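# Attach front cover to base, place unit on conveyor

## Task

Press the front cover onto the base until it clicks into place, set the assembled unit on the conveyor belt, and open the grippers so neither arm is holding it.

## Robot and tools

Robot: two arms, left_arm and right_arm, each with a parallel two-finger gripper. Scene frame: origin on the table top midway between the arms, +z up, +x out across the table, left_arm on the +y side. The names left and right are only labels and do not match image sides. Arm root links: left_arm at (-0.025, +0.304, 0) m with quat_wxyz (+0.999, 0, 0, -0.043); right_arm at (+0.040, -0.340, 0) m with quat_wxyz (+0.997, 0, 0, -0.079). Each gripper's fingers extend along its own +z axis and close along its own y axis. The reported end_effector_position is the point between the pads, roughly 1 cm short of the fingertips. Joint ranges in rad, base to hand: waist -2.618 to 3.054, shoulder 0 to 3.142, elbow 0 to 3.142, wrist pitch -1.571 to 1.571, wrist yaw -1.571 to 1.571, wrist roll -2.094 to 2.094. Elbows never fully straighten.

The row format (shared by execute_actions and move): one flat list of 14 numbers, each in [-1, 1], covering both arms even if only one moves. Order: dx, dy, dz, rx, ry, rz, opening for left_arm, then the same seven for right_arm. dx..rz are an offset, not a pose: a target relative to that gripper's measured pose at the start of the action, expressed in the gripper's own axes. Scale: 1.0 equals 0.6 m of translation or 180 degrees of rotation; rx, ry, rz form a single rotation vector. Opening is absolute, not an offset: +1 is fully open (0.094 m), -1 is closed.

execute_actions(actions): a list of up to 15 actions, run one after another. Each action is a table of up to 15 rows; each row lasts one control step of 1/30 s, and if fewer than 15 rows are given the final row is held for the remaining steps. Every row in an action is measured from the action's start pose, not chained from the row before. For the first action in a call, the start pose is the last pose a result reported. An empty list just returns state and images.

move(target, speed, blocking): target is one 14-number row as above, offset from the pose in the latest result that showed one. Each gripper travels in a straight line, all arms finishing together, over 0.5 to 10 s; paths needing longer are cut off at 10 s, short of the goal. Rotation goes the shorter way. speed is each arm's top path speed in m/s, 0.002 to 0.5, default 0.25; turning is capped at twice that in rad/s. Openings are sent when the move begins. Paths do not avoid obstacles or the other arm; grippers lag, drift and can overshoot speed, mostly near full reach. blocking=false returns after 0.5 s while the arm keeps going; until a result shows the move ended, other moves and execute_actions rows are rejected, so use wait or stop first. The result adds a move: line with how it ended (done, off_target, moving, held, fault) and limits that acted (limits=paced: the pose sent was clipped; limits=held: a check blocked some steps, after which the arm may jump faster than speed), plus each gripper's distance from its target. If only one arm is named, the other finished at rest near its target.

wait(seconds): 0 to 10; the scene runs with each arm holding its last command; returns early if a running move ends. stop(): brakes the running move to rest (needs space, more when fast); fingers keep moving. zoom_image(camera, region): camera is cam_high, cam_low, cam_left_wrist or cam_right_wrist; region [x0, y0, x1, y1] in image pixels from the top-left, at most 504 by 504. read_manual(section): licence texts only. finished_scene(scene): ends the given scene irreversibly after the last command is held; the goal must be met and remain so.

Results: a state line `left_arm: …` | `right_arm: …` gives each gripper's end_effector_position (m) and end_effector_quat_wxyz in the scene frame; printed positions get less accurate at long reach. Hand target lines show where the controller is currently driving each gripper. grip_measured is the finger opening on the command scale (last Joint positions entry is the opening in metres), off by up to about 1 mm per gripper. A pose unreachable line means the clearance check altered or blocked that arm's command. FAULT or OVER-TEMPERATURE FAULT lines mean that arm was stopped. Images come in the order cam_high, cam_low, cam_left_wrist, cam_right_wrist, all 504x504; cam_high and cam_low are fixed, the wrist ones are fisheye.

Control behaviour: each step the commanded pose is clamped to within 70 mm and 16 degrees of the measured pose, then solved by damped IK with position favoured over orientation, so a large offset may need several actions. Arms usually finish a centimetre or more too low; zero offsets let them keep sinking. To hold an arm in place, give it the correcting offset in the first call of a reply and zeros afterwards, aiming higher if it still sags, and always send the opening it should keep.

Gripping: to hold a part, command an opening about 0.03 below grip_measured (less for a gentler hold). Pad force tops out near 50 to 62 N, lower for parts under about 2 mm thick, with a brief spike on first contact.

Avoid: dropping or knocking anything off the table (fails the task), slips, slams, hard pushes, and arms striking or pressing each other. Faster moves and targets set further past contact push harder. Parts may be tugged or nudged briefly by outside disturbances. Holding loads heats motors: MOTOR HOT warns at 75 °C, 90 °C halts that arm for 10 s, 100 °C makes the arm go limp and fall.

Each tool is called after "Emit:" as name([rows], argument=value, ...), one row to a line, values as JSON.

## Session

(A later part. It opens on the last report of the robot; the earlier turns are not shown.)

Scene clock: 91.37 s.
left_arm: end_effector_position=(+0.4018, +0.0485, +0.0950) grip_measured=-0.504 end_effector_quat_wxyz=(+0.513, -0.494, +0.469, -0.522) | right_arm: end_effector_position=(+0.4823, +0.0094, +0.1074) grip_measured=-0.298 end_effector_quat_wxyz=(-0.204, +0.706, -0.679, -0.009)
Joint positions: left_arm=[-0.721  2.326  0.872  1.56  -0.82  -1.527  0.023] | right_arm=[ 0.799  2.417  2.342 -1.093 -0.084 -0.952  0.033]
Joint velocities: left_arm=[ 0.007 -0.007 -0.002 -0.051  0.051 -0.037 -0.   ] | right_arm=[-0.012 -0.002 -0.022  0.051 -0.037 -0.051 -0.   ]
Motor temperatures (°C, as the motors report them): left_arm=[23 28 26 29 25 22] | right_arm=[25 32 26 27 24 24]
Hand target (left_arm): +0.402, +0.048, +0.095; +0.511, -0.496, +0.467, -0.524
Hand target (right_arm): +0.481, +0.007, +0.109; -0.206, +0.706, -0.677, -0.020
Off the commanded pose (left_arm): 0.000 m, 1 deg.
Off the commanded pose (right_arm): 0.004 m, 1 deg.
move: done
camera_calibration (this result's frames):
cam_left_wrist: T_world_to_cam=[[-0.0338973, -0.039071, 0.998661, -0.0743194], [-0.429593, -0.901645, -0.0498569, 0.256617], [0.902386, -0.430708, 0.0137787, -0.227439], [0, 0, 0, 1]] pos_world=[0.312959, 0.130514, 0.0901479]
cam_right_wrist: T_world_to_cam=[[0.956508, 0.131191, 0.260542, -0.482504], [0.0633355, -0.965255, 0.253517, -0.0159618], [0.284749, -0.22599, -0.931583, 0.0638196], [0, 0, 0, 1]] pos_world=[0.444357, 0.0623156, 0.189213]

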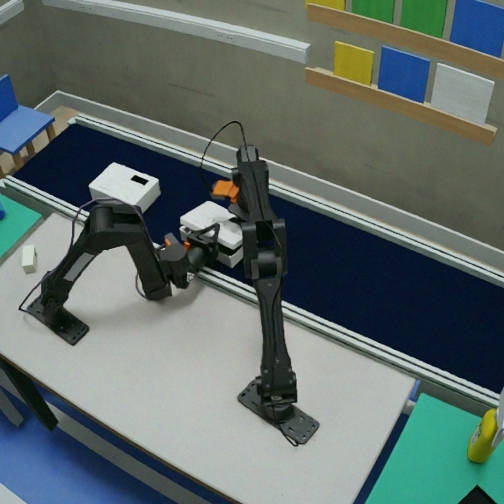

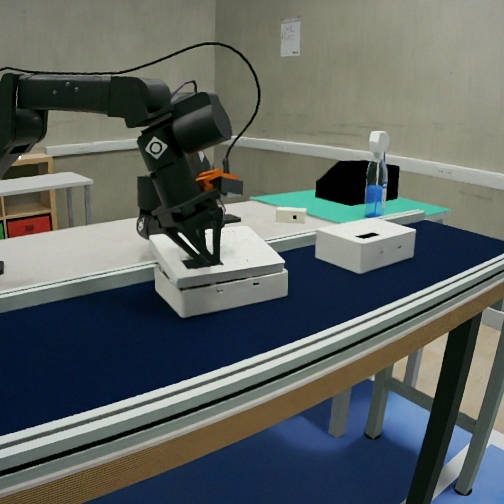

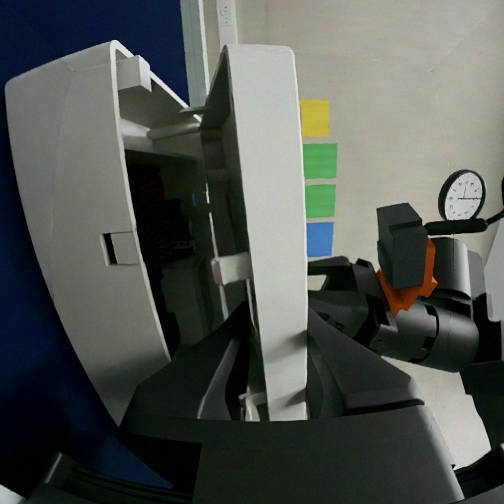

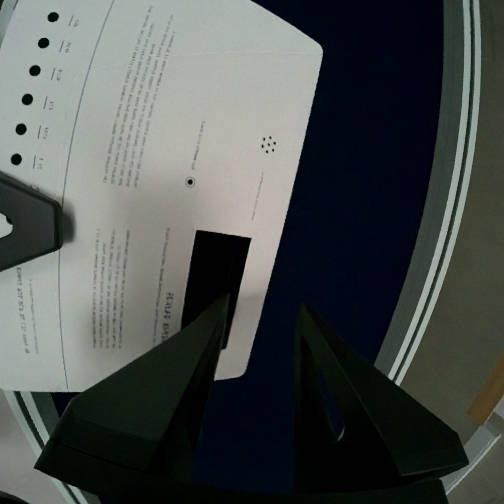

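Emit:
move(target=[0,0,0,0,0,0,-0.53, 0.008,0.013,0.024,-0.06,0,0,-0.3], speed=0.03)

Emit:
zoom_image(camera="cam_low", region=[120,180,320,340])

Scene clock: 95.00 s.
left_arm: end_effector_position=(+0.4018, +0.0483, +0.0950) grip_measured=-0.507 end_effector_quat_wxyz=(+0.519, -0.489, +0.474, -0.517) | right_arm: end_effector_position=(+0.4836, +0.0131, +0.1011) grip_measured=-0.298 end_effector_quat_wxyz=(-0.173, +0.718, -0.672, -0.055)
Joint positions: left_arm=[-0.721  2.326  0.872  1.56  -0.819 -1.506  0.023] | right_arm=[ 0.774  2.682  2.843 -1.411 -0.176 -0.992  0.033]
Joint velocities: left_arm=[ 0.007 -0.007 -0.007 -0.007 -0.051  0.066 -0.001] | right_arm=[ 0.007  0.007  0.017 -0.037 -0.051 -0.007  0.   ]
Motor temperatures (°C, as the motors report them): left_arm=[23 28 26 29 25 22] | right_arm=[25 32 26 27 24 24]
Hand target (left_arm): +0.402, +0.048, +0.095; +0.514, -0.494, +0.469, -0.522
Hand target (right_arm): +0.478, +0.009, +0.090; -0.152, +0.719, -0.674, -0.071
Off the commanded pose (left_arm): 0.000 m, 1 deg.
Off the commanded pose (right_arm): 0.012 m, 5 deg.
move: off_target (right_arm)
camera_calibration (this result's frames):
cam_left_wrist: T_world_to_cam=[[-0.0335738, -0.0596573, 0.997654, -0.0733747], [-0.428947, -0.900744, -0.0682975, 0.257946], [0.902705, -0.430234, 0.00465155, -0.226782], [0, 0, 0, 1]] pos_world=[0.312899, 0.130396, 0.0918745]
cam_right_wrist: T_world_to_cam=[[0.971887, 0.1716, 0.161209, -0.480493], [0.13199, -0.964081, 0.230491, -0.0416939], [0.194971, -0.202733, -0.959628, 0.104365], [0, 0, 0, 1]] pos_world=[0.45214, 0.0634146, 0.187221]

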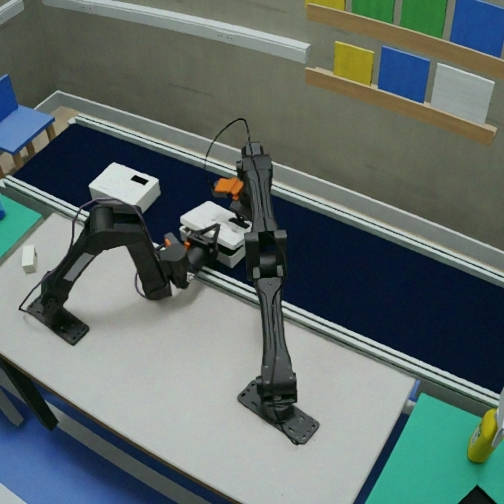

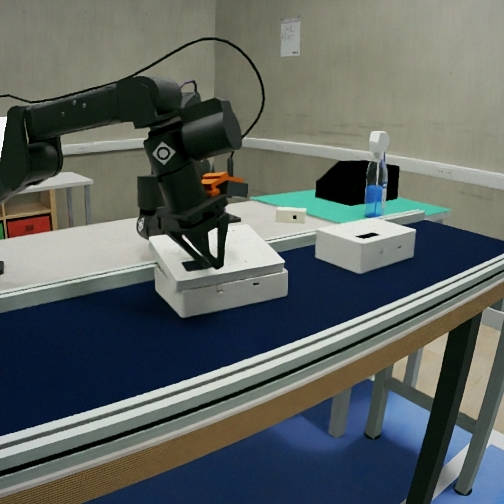

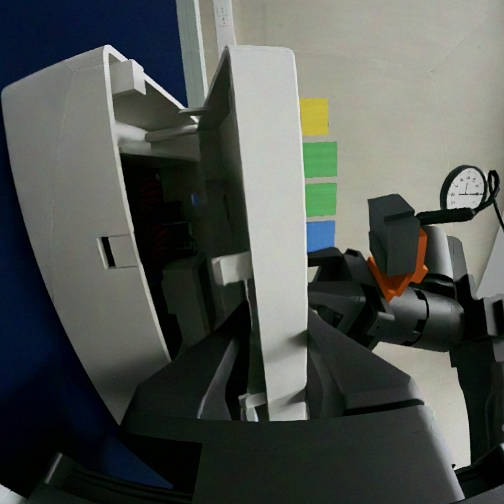

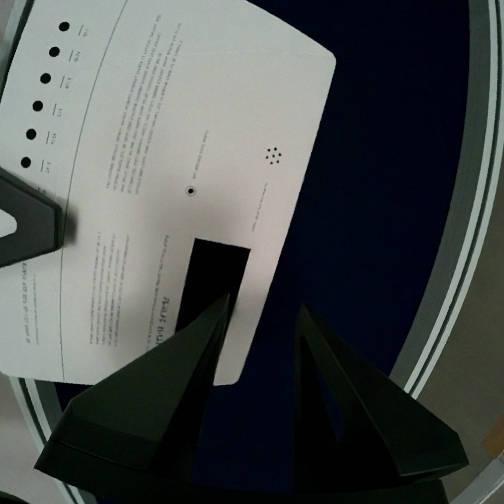

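Region (120, 180, 320, 340) of cam_low's 504x504 image, scaled by 2.520, with more detail than that image has; it fills the top 403 rows of this view, and the rest is white.

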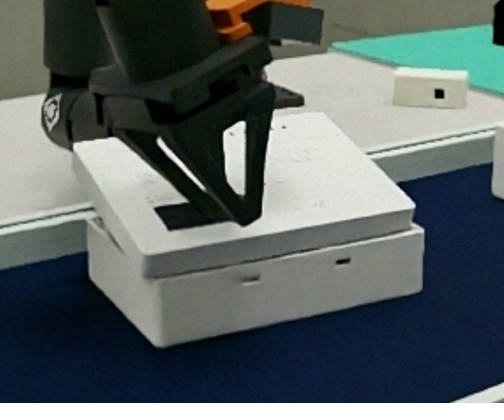

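Emit:
move(target=[0,0,0.022,0,0,0,-0.54, 0.01,0,-0.03,0.03,0,0,-1], speed=0.03)

Emit:
zoom_image(camera="cam_low", region=[120,180,320,340])

Scene clock: 97.67 s.
left_arm: end_effector_position=(+0.4081, +0.0480, +0.1022) grip_measured=-0.522 end_effector_quat_wxyz=(+0.520, -0.487, +0.466, -0.524) | right_arm: end_effector_position=(+0.4831, +0.0017, +0.1106) grip_measured=-0.986 end_effector_quat_wxyz=(-0.199, +0.713, -0.672, -0.025)
Joint positions: left_arm=[-0.709  2.326  0.895  1.563 -0.809 -1.501  0.022] | right_arm=[ 0.774  2.422  2.368 -1.131 -0.125 -0.989  0.001]
Joint velocities: left_arm=[-0.007 -0.017 -0.022  0.037  0.007 -0.022  0.   ] | right_arm=[-0.002 -0.007 -0.002  0.007  0.081 -0.007  0.001]
Motor temperatures (°C, as the motors report them): left_arm=[23 28 26 29 25 22] | right_arm=[25 32 26 27 24 24]
Hand target (left_arm): +0.415, +0.049, +0.096; +0.519, -0.489, +0.474, -0.517
Hand target (right_arm): +0.482, +0.002, +0.116; -0.206, +0.708, -0.675, -0.024
Off the commanded pose (left_arm): 0.009 m, 1 deg.
Off the commanded pose (right_arm): 0.006 m, 1 deg.
move: done
camera_calibration (this result's frames):
cam_left_wrist: T_world_to_cam=[[-0.0520411, -0.0472174, 0.997528, -0.0733476], [-0.426246, -0.902273, -0.0649458, 0.259445], [0.903109, -0.428572, 0.026829, -0.235156], [0, 0, 0, 1]] pos_world=[0.319142, 0.129846, 0.0963252]
cam_right_wrist: T_world_to_cam=[[0.95922, 0.152349, 0.238088, -0.481921], [0.0937045, -0.966076, 0.240658, -0.0374236], [0.266675, -0.208534, -0.940956, 0.0745713], [0, 0, 0, 1]] pos_world=[0.445889, 0.0528168, 0.193914]

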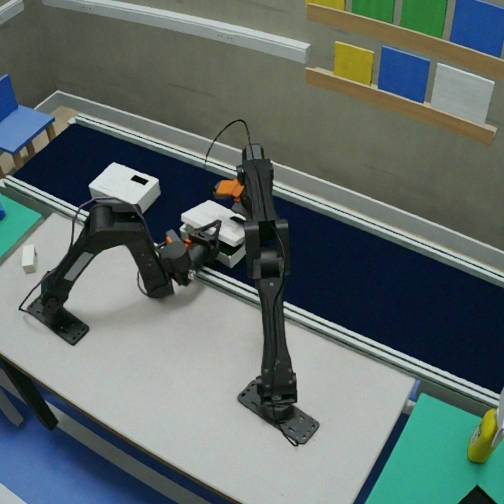

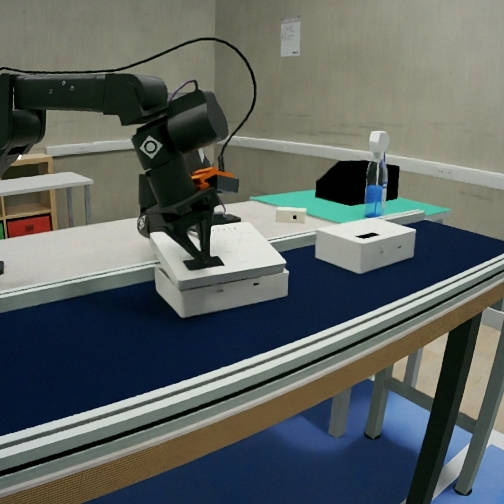

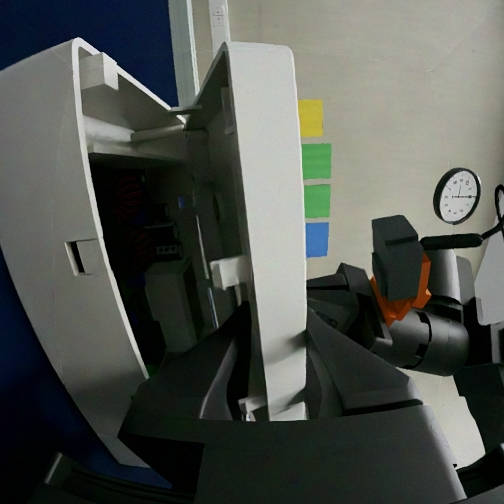

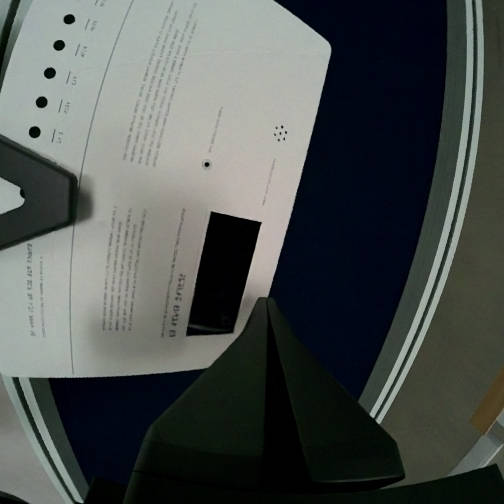

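Region (120, 180, 320, 340) of cam_low's 504x504 image, scaled by 2.520, with more detail than that image has; it fills the top 403 rows of this view, and the rest is white.

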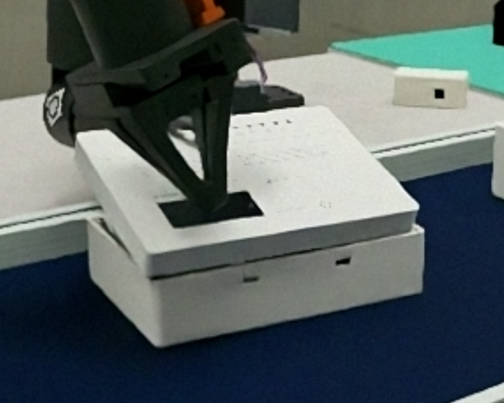

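Emit:
move(target=[0,0.04,-0.006,-0.1,0,0,-0.46, 0,0,-0.008,0,0,0,-1], speed=0.03)

Emit:
zoom_image(camera="cam_low", region=[120,180,320,340])

Scene clock: 103.50 s.
left_arm: end_effector_position=(+0.4058, +0.0483, +0.0814) grip_measured=-0.460 end_effector_quat_wxyz=(-0.447, +0.561, -0.531, +0.451) | right_arm: end_effector_position=(+0.4835, +0.0019, +0.1106) grip_measured=-0.986 end_effector_quat_wxyz=(-0.200, +0.712, -0.672, -0.024)
Joint positions: left_arm=[-0.709  2.114  0.895  0.939 -0.798 -1.807  0.025] | right_arm=[ 0.774  2.422  2.368 -1.129 -0.124 -0.989  0.001]
Joint velocities: left_arm=[ 0.002 -0.017  0.012 -0.051  0.051 -0.007 -0.   ] | right_arm=[-0.017 -0.007 -0.007  0.037 -0.022  0.081 -0.001]
Motor temperatures (°C, as the motors report them): left_arm=[23 29 26 29 25 22] | right_arm=[25 32 26 27 24 24]
Hand target (left_arm): +0.407, +0.047, +0.077; -0.436, +0.565, -0.541, +0.445
Hand target (right_arm): +0.482, +0.000, +0.115; -0.200, +0.713, -0.672, -0.025
Off the commanded pose (left_arm): 0.004 m, 2 deg.
Off the commanded pose (right_arm): 0.005 m, 0 deg.
move: done
camera_calibration (this result's frames):
cam_left_wrist: T_world_to_cam=[[0.231015, -0.0343348, 0.972344, -0.166182], [-0.421771, -0.904128, 0.0682807, 0.244842], [0.876779, -0.425881, -0.223348, -0.201442], [0, 0, 0, 1]] pos_world=[0.318278, 0.129872, 0.0998762]
cam_right_wrist: T_world_to_cam=[[0.958821, 0.152017, 0.239901, -0.482374], [0.0931422, -0.966285, 0.240037, -0.0369371], [0.268302, -0.207807, -0.940654, 0.0737541], [0, 0, 0, 1]] pos_world=[0.446162, 0.0529638, 0.193965]

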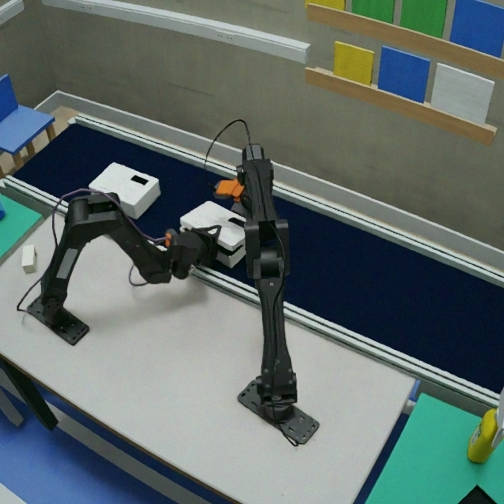

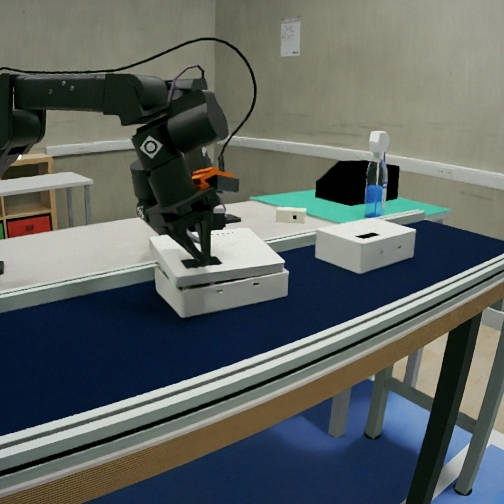

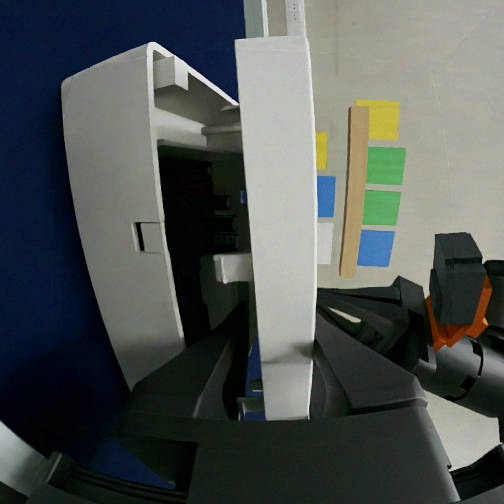

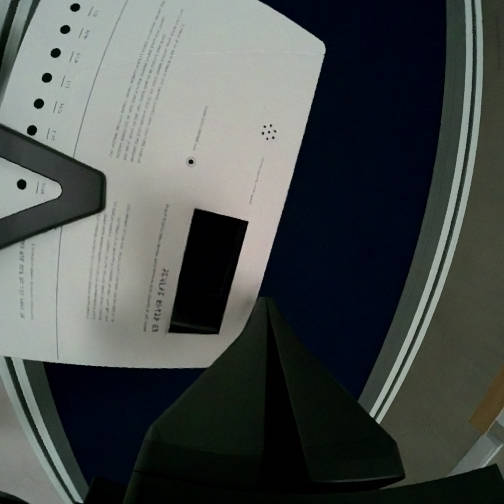

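Region (120, 180, 320, 340) of cam_low's 504x504 image, scaled by 2.520, with more detail than that image has; it fills the top 403 rows of this view, and the rest is white.

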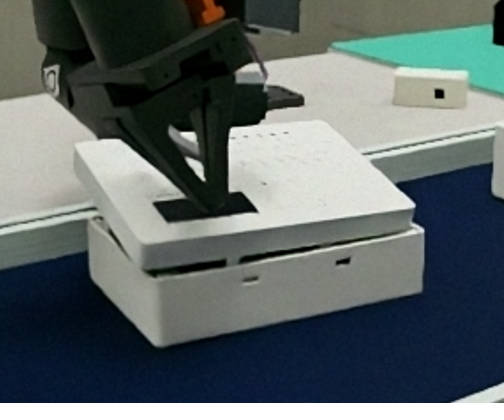

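Emit:
move(target=[0,-0.004,0,0,0,0,-0.53, 0,0,-0.008,0,0,0,-1], speed=0.03)

Emit:
move(target=[-0.02,-0.006,0.016,0,0,0,-0.53, 0,0,0,0,0,0,-1], speed=0.03)

Emit:
zoom_image(camera="cam_low", region=[120,180,320,340])

Scene clock: 104.50 s.
left_arm: end_effector_position=(+0.4066, +0.0482, +0.0874) grip_measured=-0.505 end_effector_quat_wxyz=(-0.450, +0.560, -0.524, +0.458) | right_arm: end_effector_position=(+0.4835, +0.0019, +0.1106) grip_measured=-0.986 end_effector_quat_wxyz=(-0.200, +0.712, -0.672, -0.024)
Joint positions: left_arm=[-0.709  2.11   0.895  0.959 -0.802 -1.798  0.023] | right_arm=[ 0.774  2.422  2.368 -1.129 -0.124 -0.989  0.001]
Joint velocities: left_arm=[-0.017 -0.002 -0.007 -0.007  0.037 -0.022 -0.001] | right_arm=[-0.022 -0.007  0.032 -0.022  0.007 -0.051  0.001]
Motor temperatures (°C, as the motors report them): left_arm=[23 29 26 29 25 22] | right_arm=[25 32 26 27 24 24]
Hand target (left_arm): +0.406, +0.048, +0.084; -0.447, +0.561, -0.531, +0.451
Hand target (right_arm): +0.482, +0.000, +0.115; -0.200, +0.712, -0.672, -0.024
Off the commanded pose (left_arm): 0.004 m, 1 deg.
Off the commanded pose (right_arm): 0.005 m, 0 deg.
move: done
camera_calibration (this result's frames):
cam_left_wrist: T_world_to_cam=[[0.213326, -0.025833, 0.97664, -0.165841], [-0.42088, -0.904563, 0.0680056, 0.244351], [0.881676, -0.425556, -0.203839, -0.204632], [0, 0, 0, 1]] pos_world=[0.31864, 0.129665, 0.103638]
cam_right_wrist: T_world_to_cam=[[0.958821, 0.152017, 0.239901, -0.482374], [0.0931422, -0.966285, 0.240037, -0.0369371], [0.268302, -0.207807, -0.940654, 0.0737541], [0, 0, 0, 1]] pos_world=[0.446162, 0.0529638, 0.193965]

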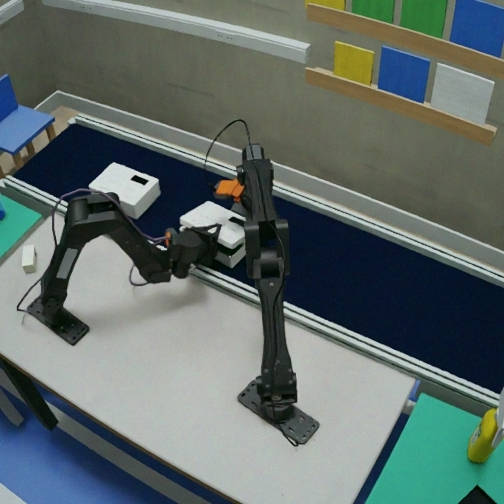

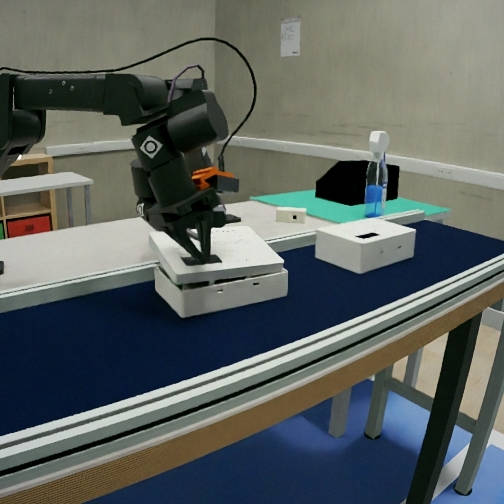

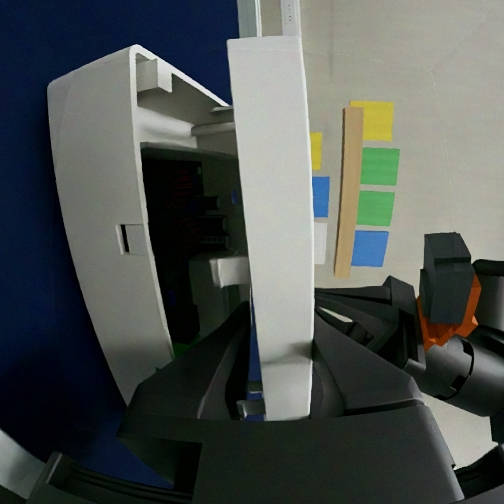

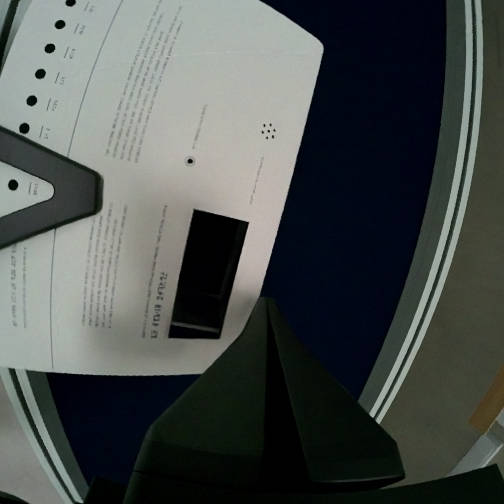

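Scene clock: 105.27 s.
left_arm: end_effector_position=(+0.4140, +0.0542, +0.0893) grip_measured=-0.507 end_effector_quat_wxyz=(-0.448, +0.560, -0.522, +0.463) | right_arm: end_effector_position=(+0.4835, +0.0019, +0.1106) grip_measured=-0.986 end_effector_quat_wxyz=(-0.200, +0.712, -0.672, -0.024)
Joint positions: left_arm=[-0.682  2.11   0.895  0.974 -0.771 -1.792  0.023] | right_arm=[ 0.774  2.422  2.368 -1.129 -0.124 -0.989  0.001]
Joint velocities: left_arm=[-0.012 -0.012  0.012  0.007  0.066 -0.007 -0.   ] | right_arm=[ 0.007 -0.002 -0.012 -0.007 -0.022 -0.051 -0.001]
Motor temperatures (°C, as the motors report them): left_arm=[23 29 26 29 25 22] | right_arm=[25 32 26 27 24 24]
Hand target (left_arm): +0.416, +0.061, +0.089; -0.450, +0.560, -0.524, +0.458
Hand target (right_arm): +0.484, +0.002, +0.111; -0.200, +0.712, -0.672, -0.024
Off the commanded pose (left_arm): 0.007 m, 1 deg.
Off the commanded pose (right_arm): 0.000 m, 0 deg.
move: done
camera_calibration (this result's frames):
cam_left_wrist: T_world_to_cam=[[0.20825, -0.0165823, 0.977935, -0.167609], [-0.424392, -0.902361, 0.0750728, 0.253503], [0.881206, -0.430662, -0.194954, -0.208523], [0, 0, 0, 1]] pos_world=[0.326241, 0.136169, 0.104228]
cam_right_wrist: T_world_to_cam=[[0.958821, 0.152017, 0.239901, -0.482374], [0.0931422, -0.966285, 0.240037, -0.0369371], [0.268302, -0.207807, -0.940654, 0.0737541], [0, 0, 0, 1]] pos_world=[0.446162, 0.0529638, 0.193965]

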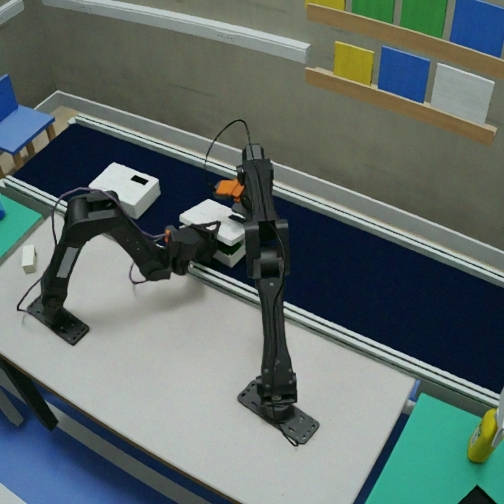

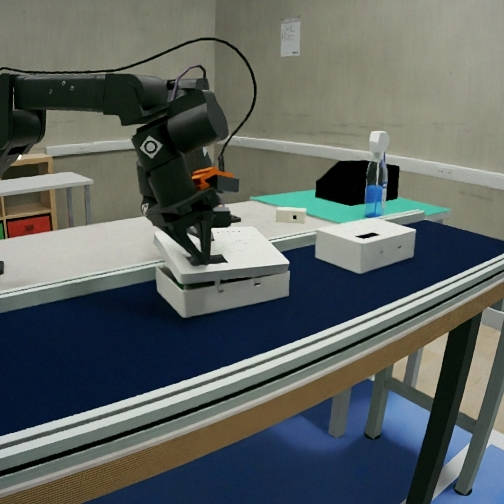

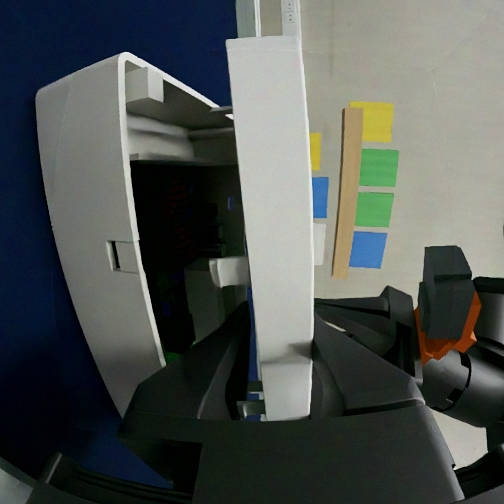

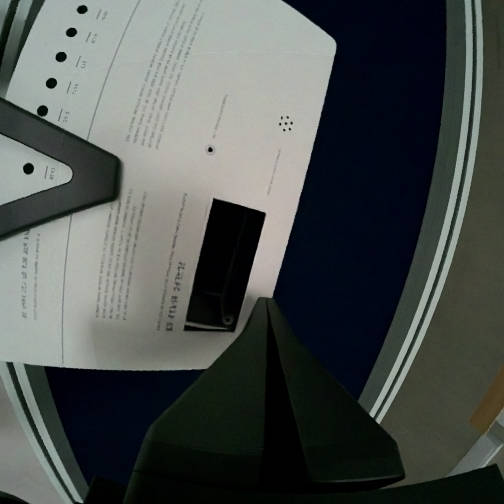

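Region (120, 180, 320, 340) of cam_low's 504x504 image, scaled by 2.520, with more detail than that image has; it fills the top 403 rows of this view, and the rest is white.

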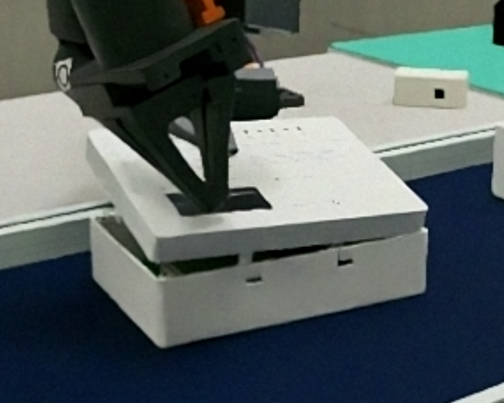

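Emit:
move(target=[0,0,0,0,0,0,-0.42, 0.01,0.008,0.032,0,0,0,-1], speed=0.03)

Emit:
zoom_image(camera="cam_low", region=[120,180,320,340])

Scene clock: 106.53 s.
left_arm: end_effector_position=(+0.4140, +0.0542, +0.0893) grip_measured=-0.422 end_effector_quat_wxyz=(-0.448, +0.560, -0.522, +0.463) | right_arm: end_effector_position=(+0.4893, +0.0056, +0.0941) grip_measured=-0.986 end_effector_quat_wxyz=(-0.210, +0.711, -0.670, -0.021)
Joint positions: left_arm=[-0.682  2.11   0.895  0.974 -0.771 -1.792  0.027] | right_arm=[ 0.774  2.418  2.287 -1.032 -0.122 -0.989  0.001]
Joint velocities: left_arm=[-0.017  0.002 -0.017 -0.022  0.007 -0.022  0.   ] | right_arm=[-0.017 -0.007 -0.002 -0.022  0.037 -0.022  0.   ]
Motor temperatures (°C, as the motors report them): left_arm=[23 29 26 29 25 22] | right_arm=[25 32 26 27 24 24]
Hand target (left_arm): +0.414, +0.054, +0.089; -0.448, +0.560, -0.522, +0.463
Hand target (right_arm): +0.484, +0.003, +0.090; -0.200, +0.713, -0.672, -0.024
Off the commanded pose (left_arm): 0.000 m, 0 deg.
Off the commanded pose (right_arm): 0.008 m, 1 deg.
move: done
camera_calibration (this result's frames):
cam_left_wrist: T_world_to_cam=[[0.20825, -0.0165823, 0.977935, -0.167609], [-0.424392, -0.902361, 0.0750728, 0.253503], [0.881206, -0.430662, -0.194954, -0.208523], [0, 0, 0, 1]] pos_world=[0.326241, 0.136169, 0.104228]
cam_right_wrist: T_world_to_cam=[[0.954539, 0.148689, 0.258355, -0.484133], [0.0881005, -0.968715, 0.232013, -0.0267745], [0.28477, -0.198704, -0.937776, 0.048974], [0, 0, 0, 1]] pos_world=[0.450537, 0.0557796, 0.177217]

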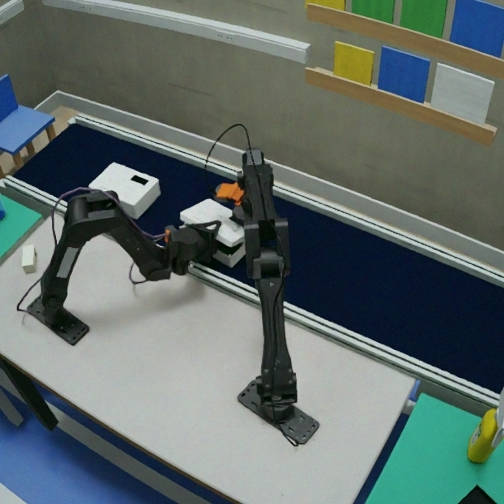

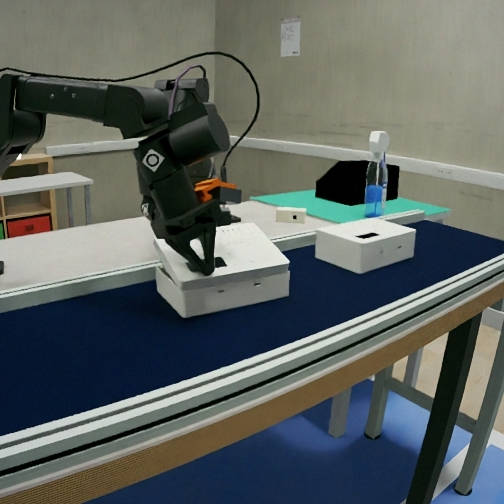

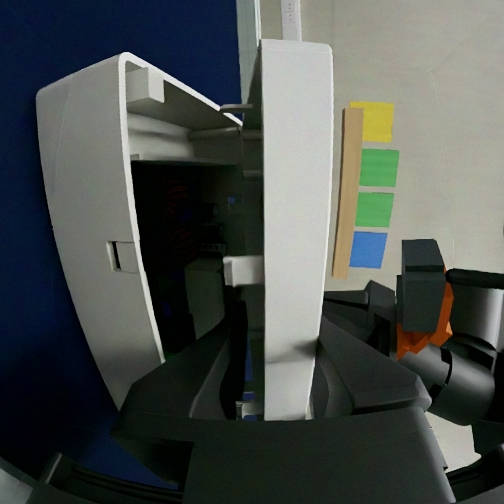

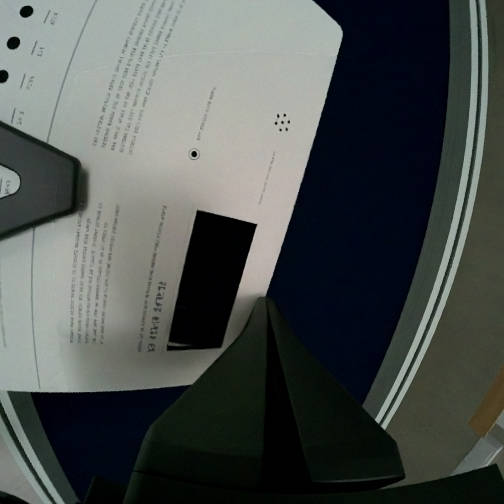

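Region (120, 180, 320, 340) of cam_low's 504x504 image, scaled by 2.520, with more detail than that image has; it fills the top 403 rows of this view, and the rest is white.

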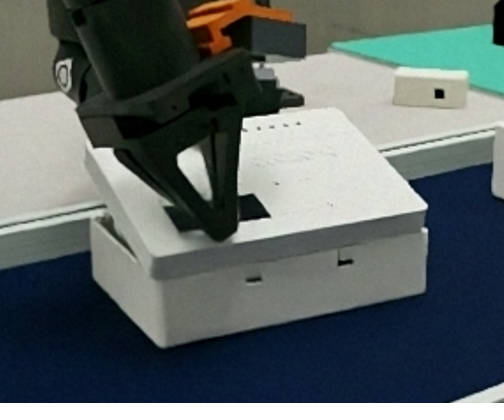

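Emit:
move(target=[0,-0.004,-0.09,0,0,0,-0.3, 0.002,0.008,0.008,0,0,0,-1], speed=0.03)

Emit:
zoom_image(camera="cam_low", region=[120,180,320,340])

Scene clock: 108.77 s.
left_arm: end_effector_position=(+0.3669, +0.0492, +0.1009) grip_measured=-0.302 end_effector_quat_wxyz=(-0.442, +0.559, -0.520, +0.471) | right_arm: end_effector_position=(+0.4884, +0.0048, +0.0841) grip_measured=-0.986 end_effector_quat_wxyz=(-0.206, +0.712, -0.671, -0.022)
Joint positions: left_arm=[-0.786  1.995  0.764  0.975 -0.86  -1.835  0.033] | right_arm=[ 0.774  2.418  2.251 -1.004 -0.122 -0.989  0.001]
Joint velocities: left_arm=[ 0.002  0.012  0.002 -0.007 -0.022 -0.007 -0.001] | right_arm=[-0.007  0.002  0.002 -0.037  0.037  0.022  0.   ]
Motor temperatures (°C, as the motors report them): left_arm=[23 29 26 29 25 22] | right_arm=[25 33 26 27 24 24]
Hand target (left_arm): +0.361, +0.052, +0.101; -0.447, +0.560, -0.521, +0.463
Hand target (right_arm): +0.486, +0.006, +0.088; -0.210, +0.711, -0.670, -0.021
Off the commanded pose (left_arm): 0.007 m, 1 deg.
Off the commanded pose (right_arm): 0.005 m, 1 deg.
move: done
camera_calibration (this result's frames):
cam_left_wrist: T_world_to_cam=[[0.202665, -0.00323014, 0.979243, -0.167907], [-0.434169, -0.89663, 0.0868986, 0.230191], [0.877738, -0.442768, -0.183118, -0.16621], [0, 0, 0, 1]] pos_world=[0.27986, 0.132261, 0.113982]
cam_right_wrist: T_world_to_cam=[[0.956334, 0.149909, 0.250905, -0.48084], [0.0895862, -0.967474, 0.236577, -0.026202], [0.278209, -0.203769, -0.938658, 0.0430504], [0, 0, 0, 1]] pos_world=[0.450214, 0.0555047, 0.167254]

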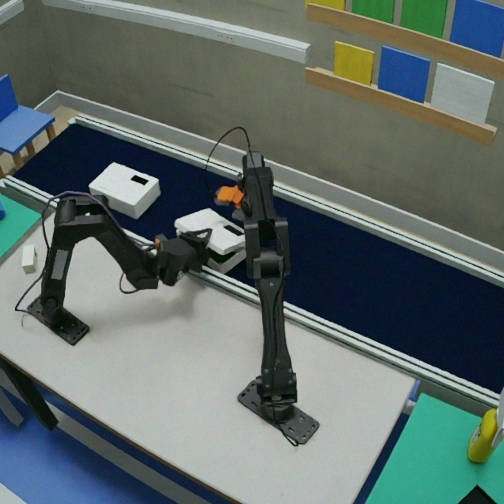

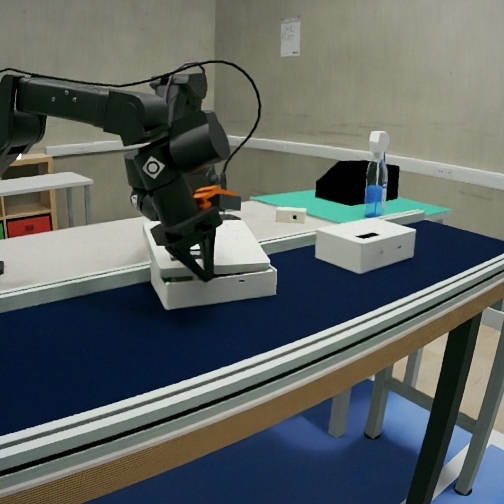

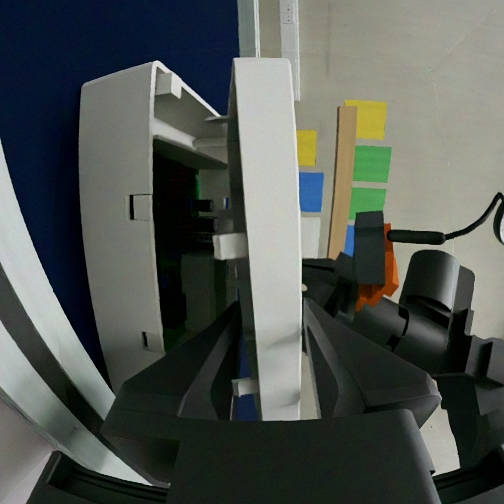

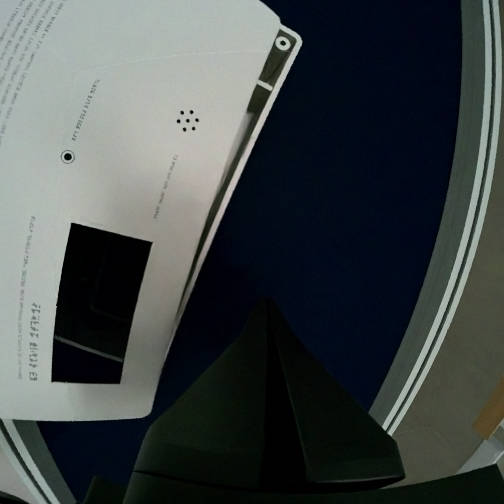

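Region (120, 180, 320, 340) of cam_low's 504x504 image, scaled by 2.520, with more detail than that image has; it fills the top 403 rows of this view, and the rest is white.

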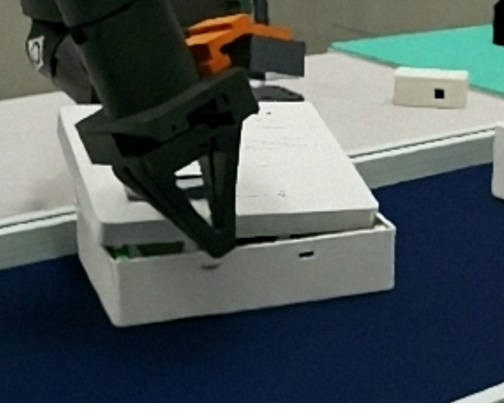

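Emit:
move(target=[0,-0.004,0,0,0,0,-0.53, -0.026,-0.022,-0.085,0,0,0,-1], speed=0.1)

Emit:
move(target=[0,-0.006,0.02,0,0.025,0,-0.53, -0.006,0.217,-0.06,-0.075,0.06,0,-1], speed=0.08)

Emit:
zoom_image(camera="cam_low", region=[120,180,320,340])

Scene clock: 110.90 s.
left_arm: end_effector_position=(+0.3670, +0.0494, +0.1017) grip_measured=-0.490 end_effector_quat_wxyz=(-0.443, +0.560, -0.518, +0.472) | right_arm: end_effector_position=(+0.4861, +0.0032, +0.1345) grip_measured=-0.986 end_effector_quat_wxyz=(-0.204, +0.712, -0.672, -0.022)
Joint positions: left_arm=[-0.786  1.995  0.764  0.979 -0.862 -1.835  0.024] | right_arm=[ 0.774  2.486  2.581 -1.27  -0.122 -0.989  0.001]
Joint velocities: left_arm=[-0.002  0.007  0.007 -0.051  0.007 -0.022 -0.001] | right_arm=[-0.012  0.007  0.032  0.022 -0.051  0.066  0.   ]
Motor temperatures (°C, as the motors report them): left_arm=[23 29 26 29 25 22] | right_arm=[25 33 26 27 24 24]
Hand target (left_arm): +0.367, +0.049, +0.103; -0.442, +0.559, -0.520, +0.471
Hand target (right_arm): +0.487, +0.002, +0.139; -0.206, +0.712, -0.671, -0.022
Off the commanded pose (left_arm): 0.002 m, 0 deg.
Off the commanded pose (right_arm): 0.005 m, 0 deg.
move: done
camera_calibration (this result's frames):
cam_left_wrist: T_world_to_cam=[[0.199659, 0.000364021, 0.979865, -0.167877], [-0.432727, -0.89717, 0.0885063, 0.229676], [0.879138, -0.441685, -0.17897, -0.167087], [0, 0, 0, 1]] pos_world=[0.279798, 0.13232, 0.114265]
cam_right_wrist: T_world_to_cam=[[0.95711, 0.150458, 0.247595, -0.490967], [0.0903259, -0.966951, 0.238428, -0.0400941], [0.275285, -0.205837, -0.939068, 0.0921134], [0, 0, 0, 1]] pos_world=[0.448173, 0.0540611, 0.217621]

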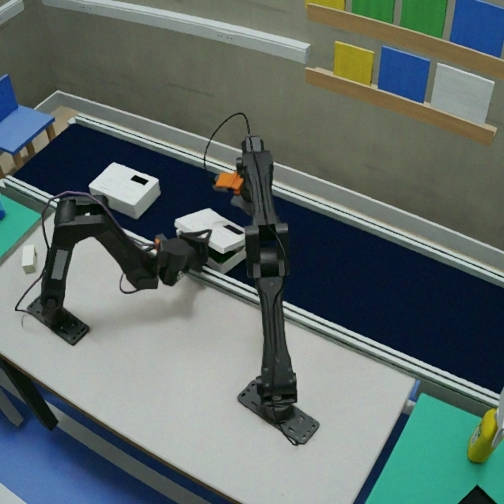

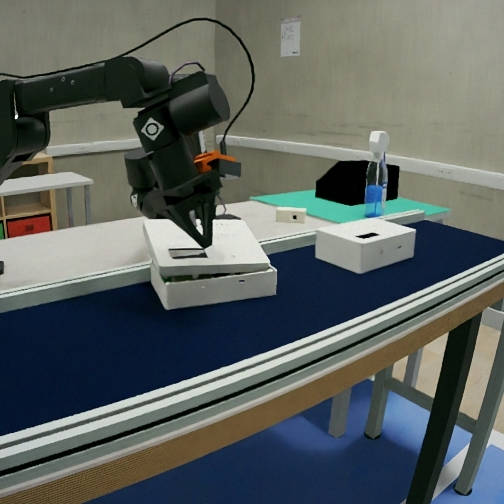

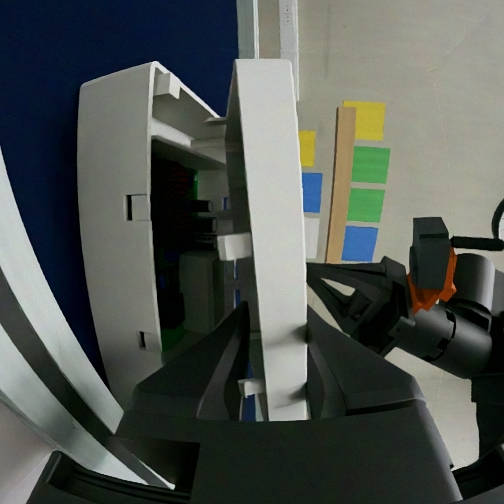

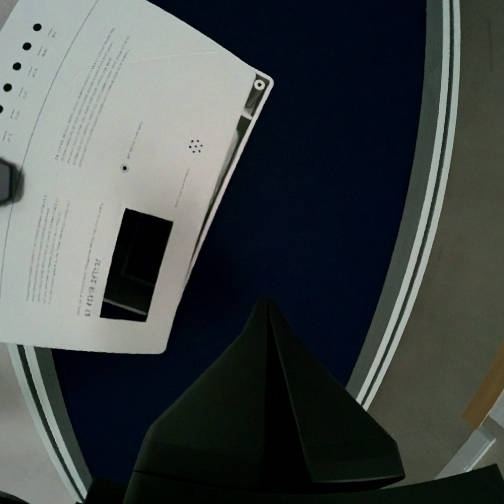

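Scene clock: 113.13 s.
left_arm: end_effector_position=(+0.3781, +0.0460, +0.1046) grip_measured=-0.490 end_effector_quat_wxyz=(-0.424, +0.543, -0.533, +0.491) | right_arm: end_effector_position=(+0.3639, -0.0013, +0.1367) grip_measured=-0.986 end_effector_quat_wxyz=(-0.073, +0.731, -0.677, -0.034)
Joint positions: left_arm=[-0.742  1.995  0.764  1.013 -0.75  -1.804  0.024] | right_arm=[ 0.936  2.263  2.264 -1.429 -0.074 -0.865  0.001]
Joint velocities: left_arm=[ 0.002 -0.012  0.007  0.022  0.051 -0.037 -0.001] | right_arm=[ 0.002 -0.017 -0.002  0.022  0.051  0.051 -0.   ]
Motor temperatures (°C, as the motors report them): left_arm=[23 29 26 29 25 22] | right_arm=[25 33 26 27 24 24]
Hand target (left_arm): +0.379, +0.050, +0.104; -0.422, +0.541, -0.534, +0.493
Hand target (right_arm): +0.352, -0.006, +0.136; -0.056, +0.731, -0.679, -0.036
Off the commanded pose (left_arm): 0.004 m, 0 deg.
Off the commanded pose (right_arm): 0.014 m, 2 deg.
move: off_target (right_arm)
camera_calibration (this result's frames):
cam_left_wrist: T_world_to_cam=[[0.196212, -0.00257887, 0.980558, -0.171627], [-0.494956, -0.863512, 0.096771, 0.252341], [0.846475, -0.504321, -0.170708, -0.163443], [0, 0, 0, 1]] pos_world=[0.296923, 0.135029, 0.11597]
cam_right_wrist: T_world_to_cam=[[0.978838, 0.202933, 0.0263426, -0.351476], [0.177838, -0.907266, 0.381107, -0.0852292], [0.101239, -0.368357, -0.924156, 0.187999], [0, 0, 0, 1]] pos_world=[0.340162, 0.0632512, 0.21548]

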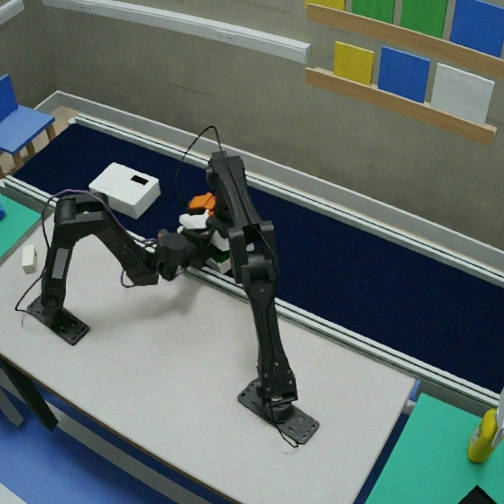

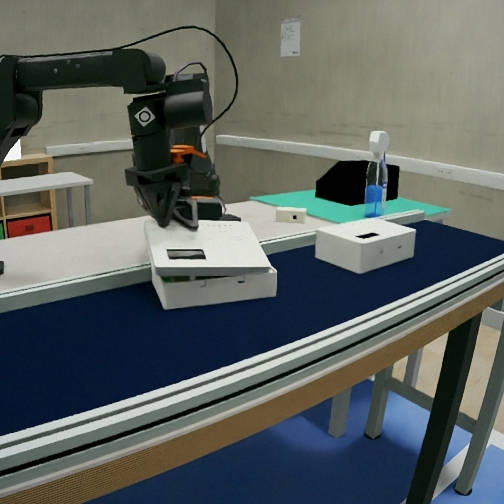

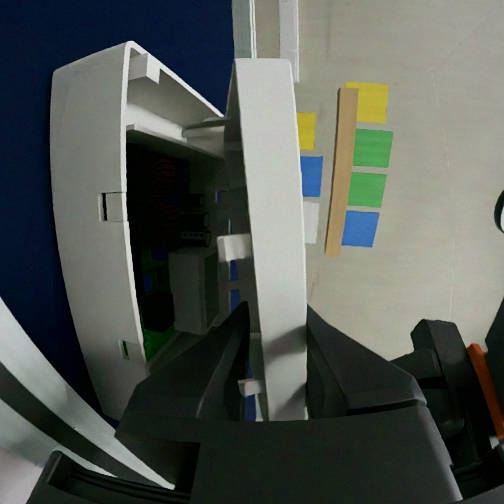

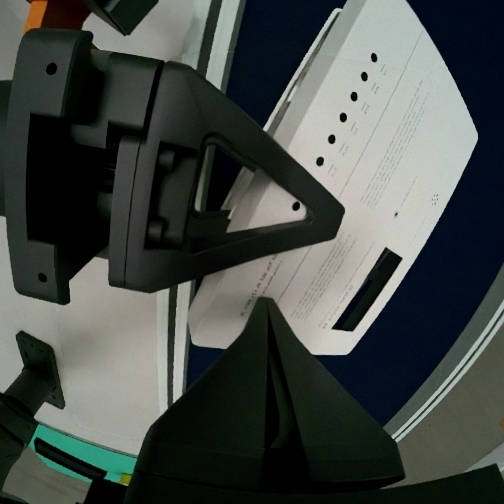

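Region (120, 180, 320, 340) of cam_low's 504x504 image, scaled by 2.520, with more detail than that image has; it fills the top 403 rows of this view, and the rest is white.

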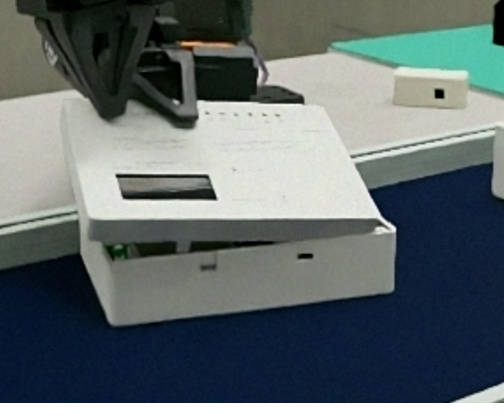

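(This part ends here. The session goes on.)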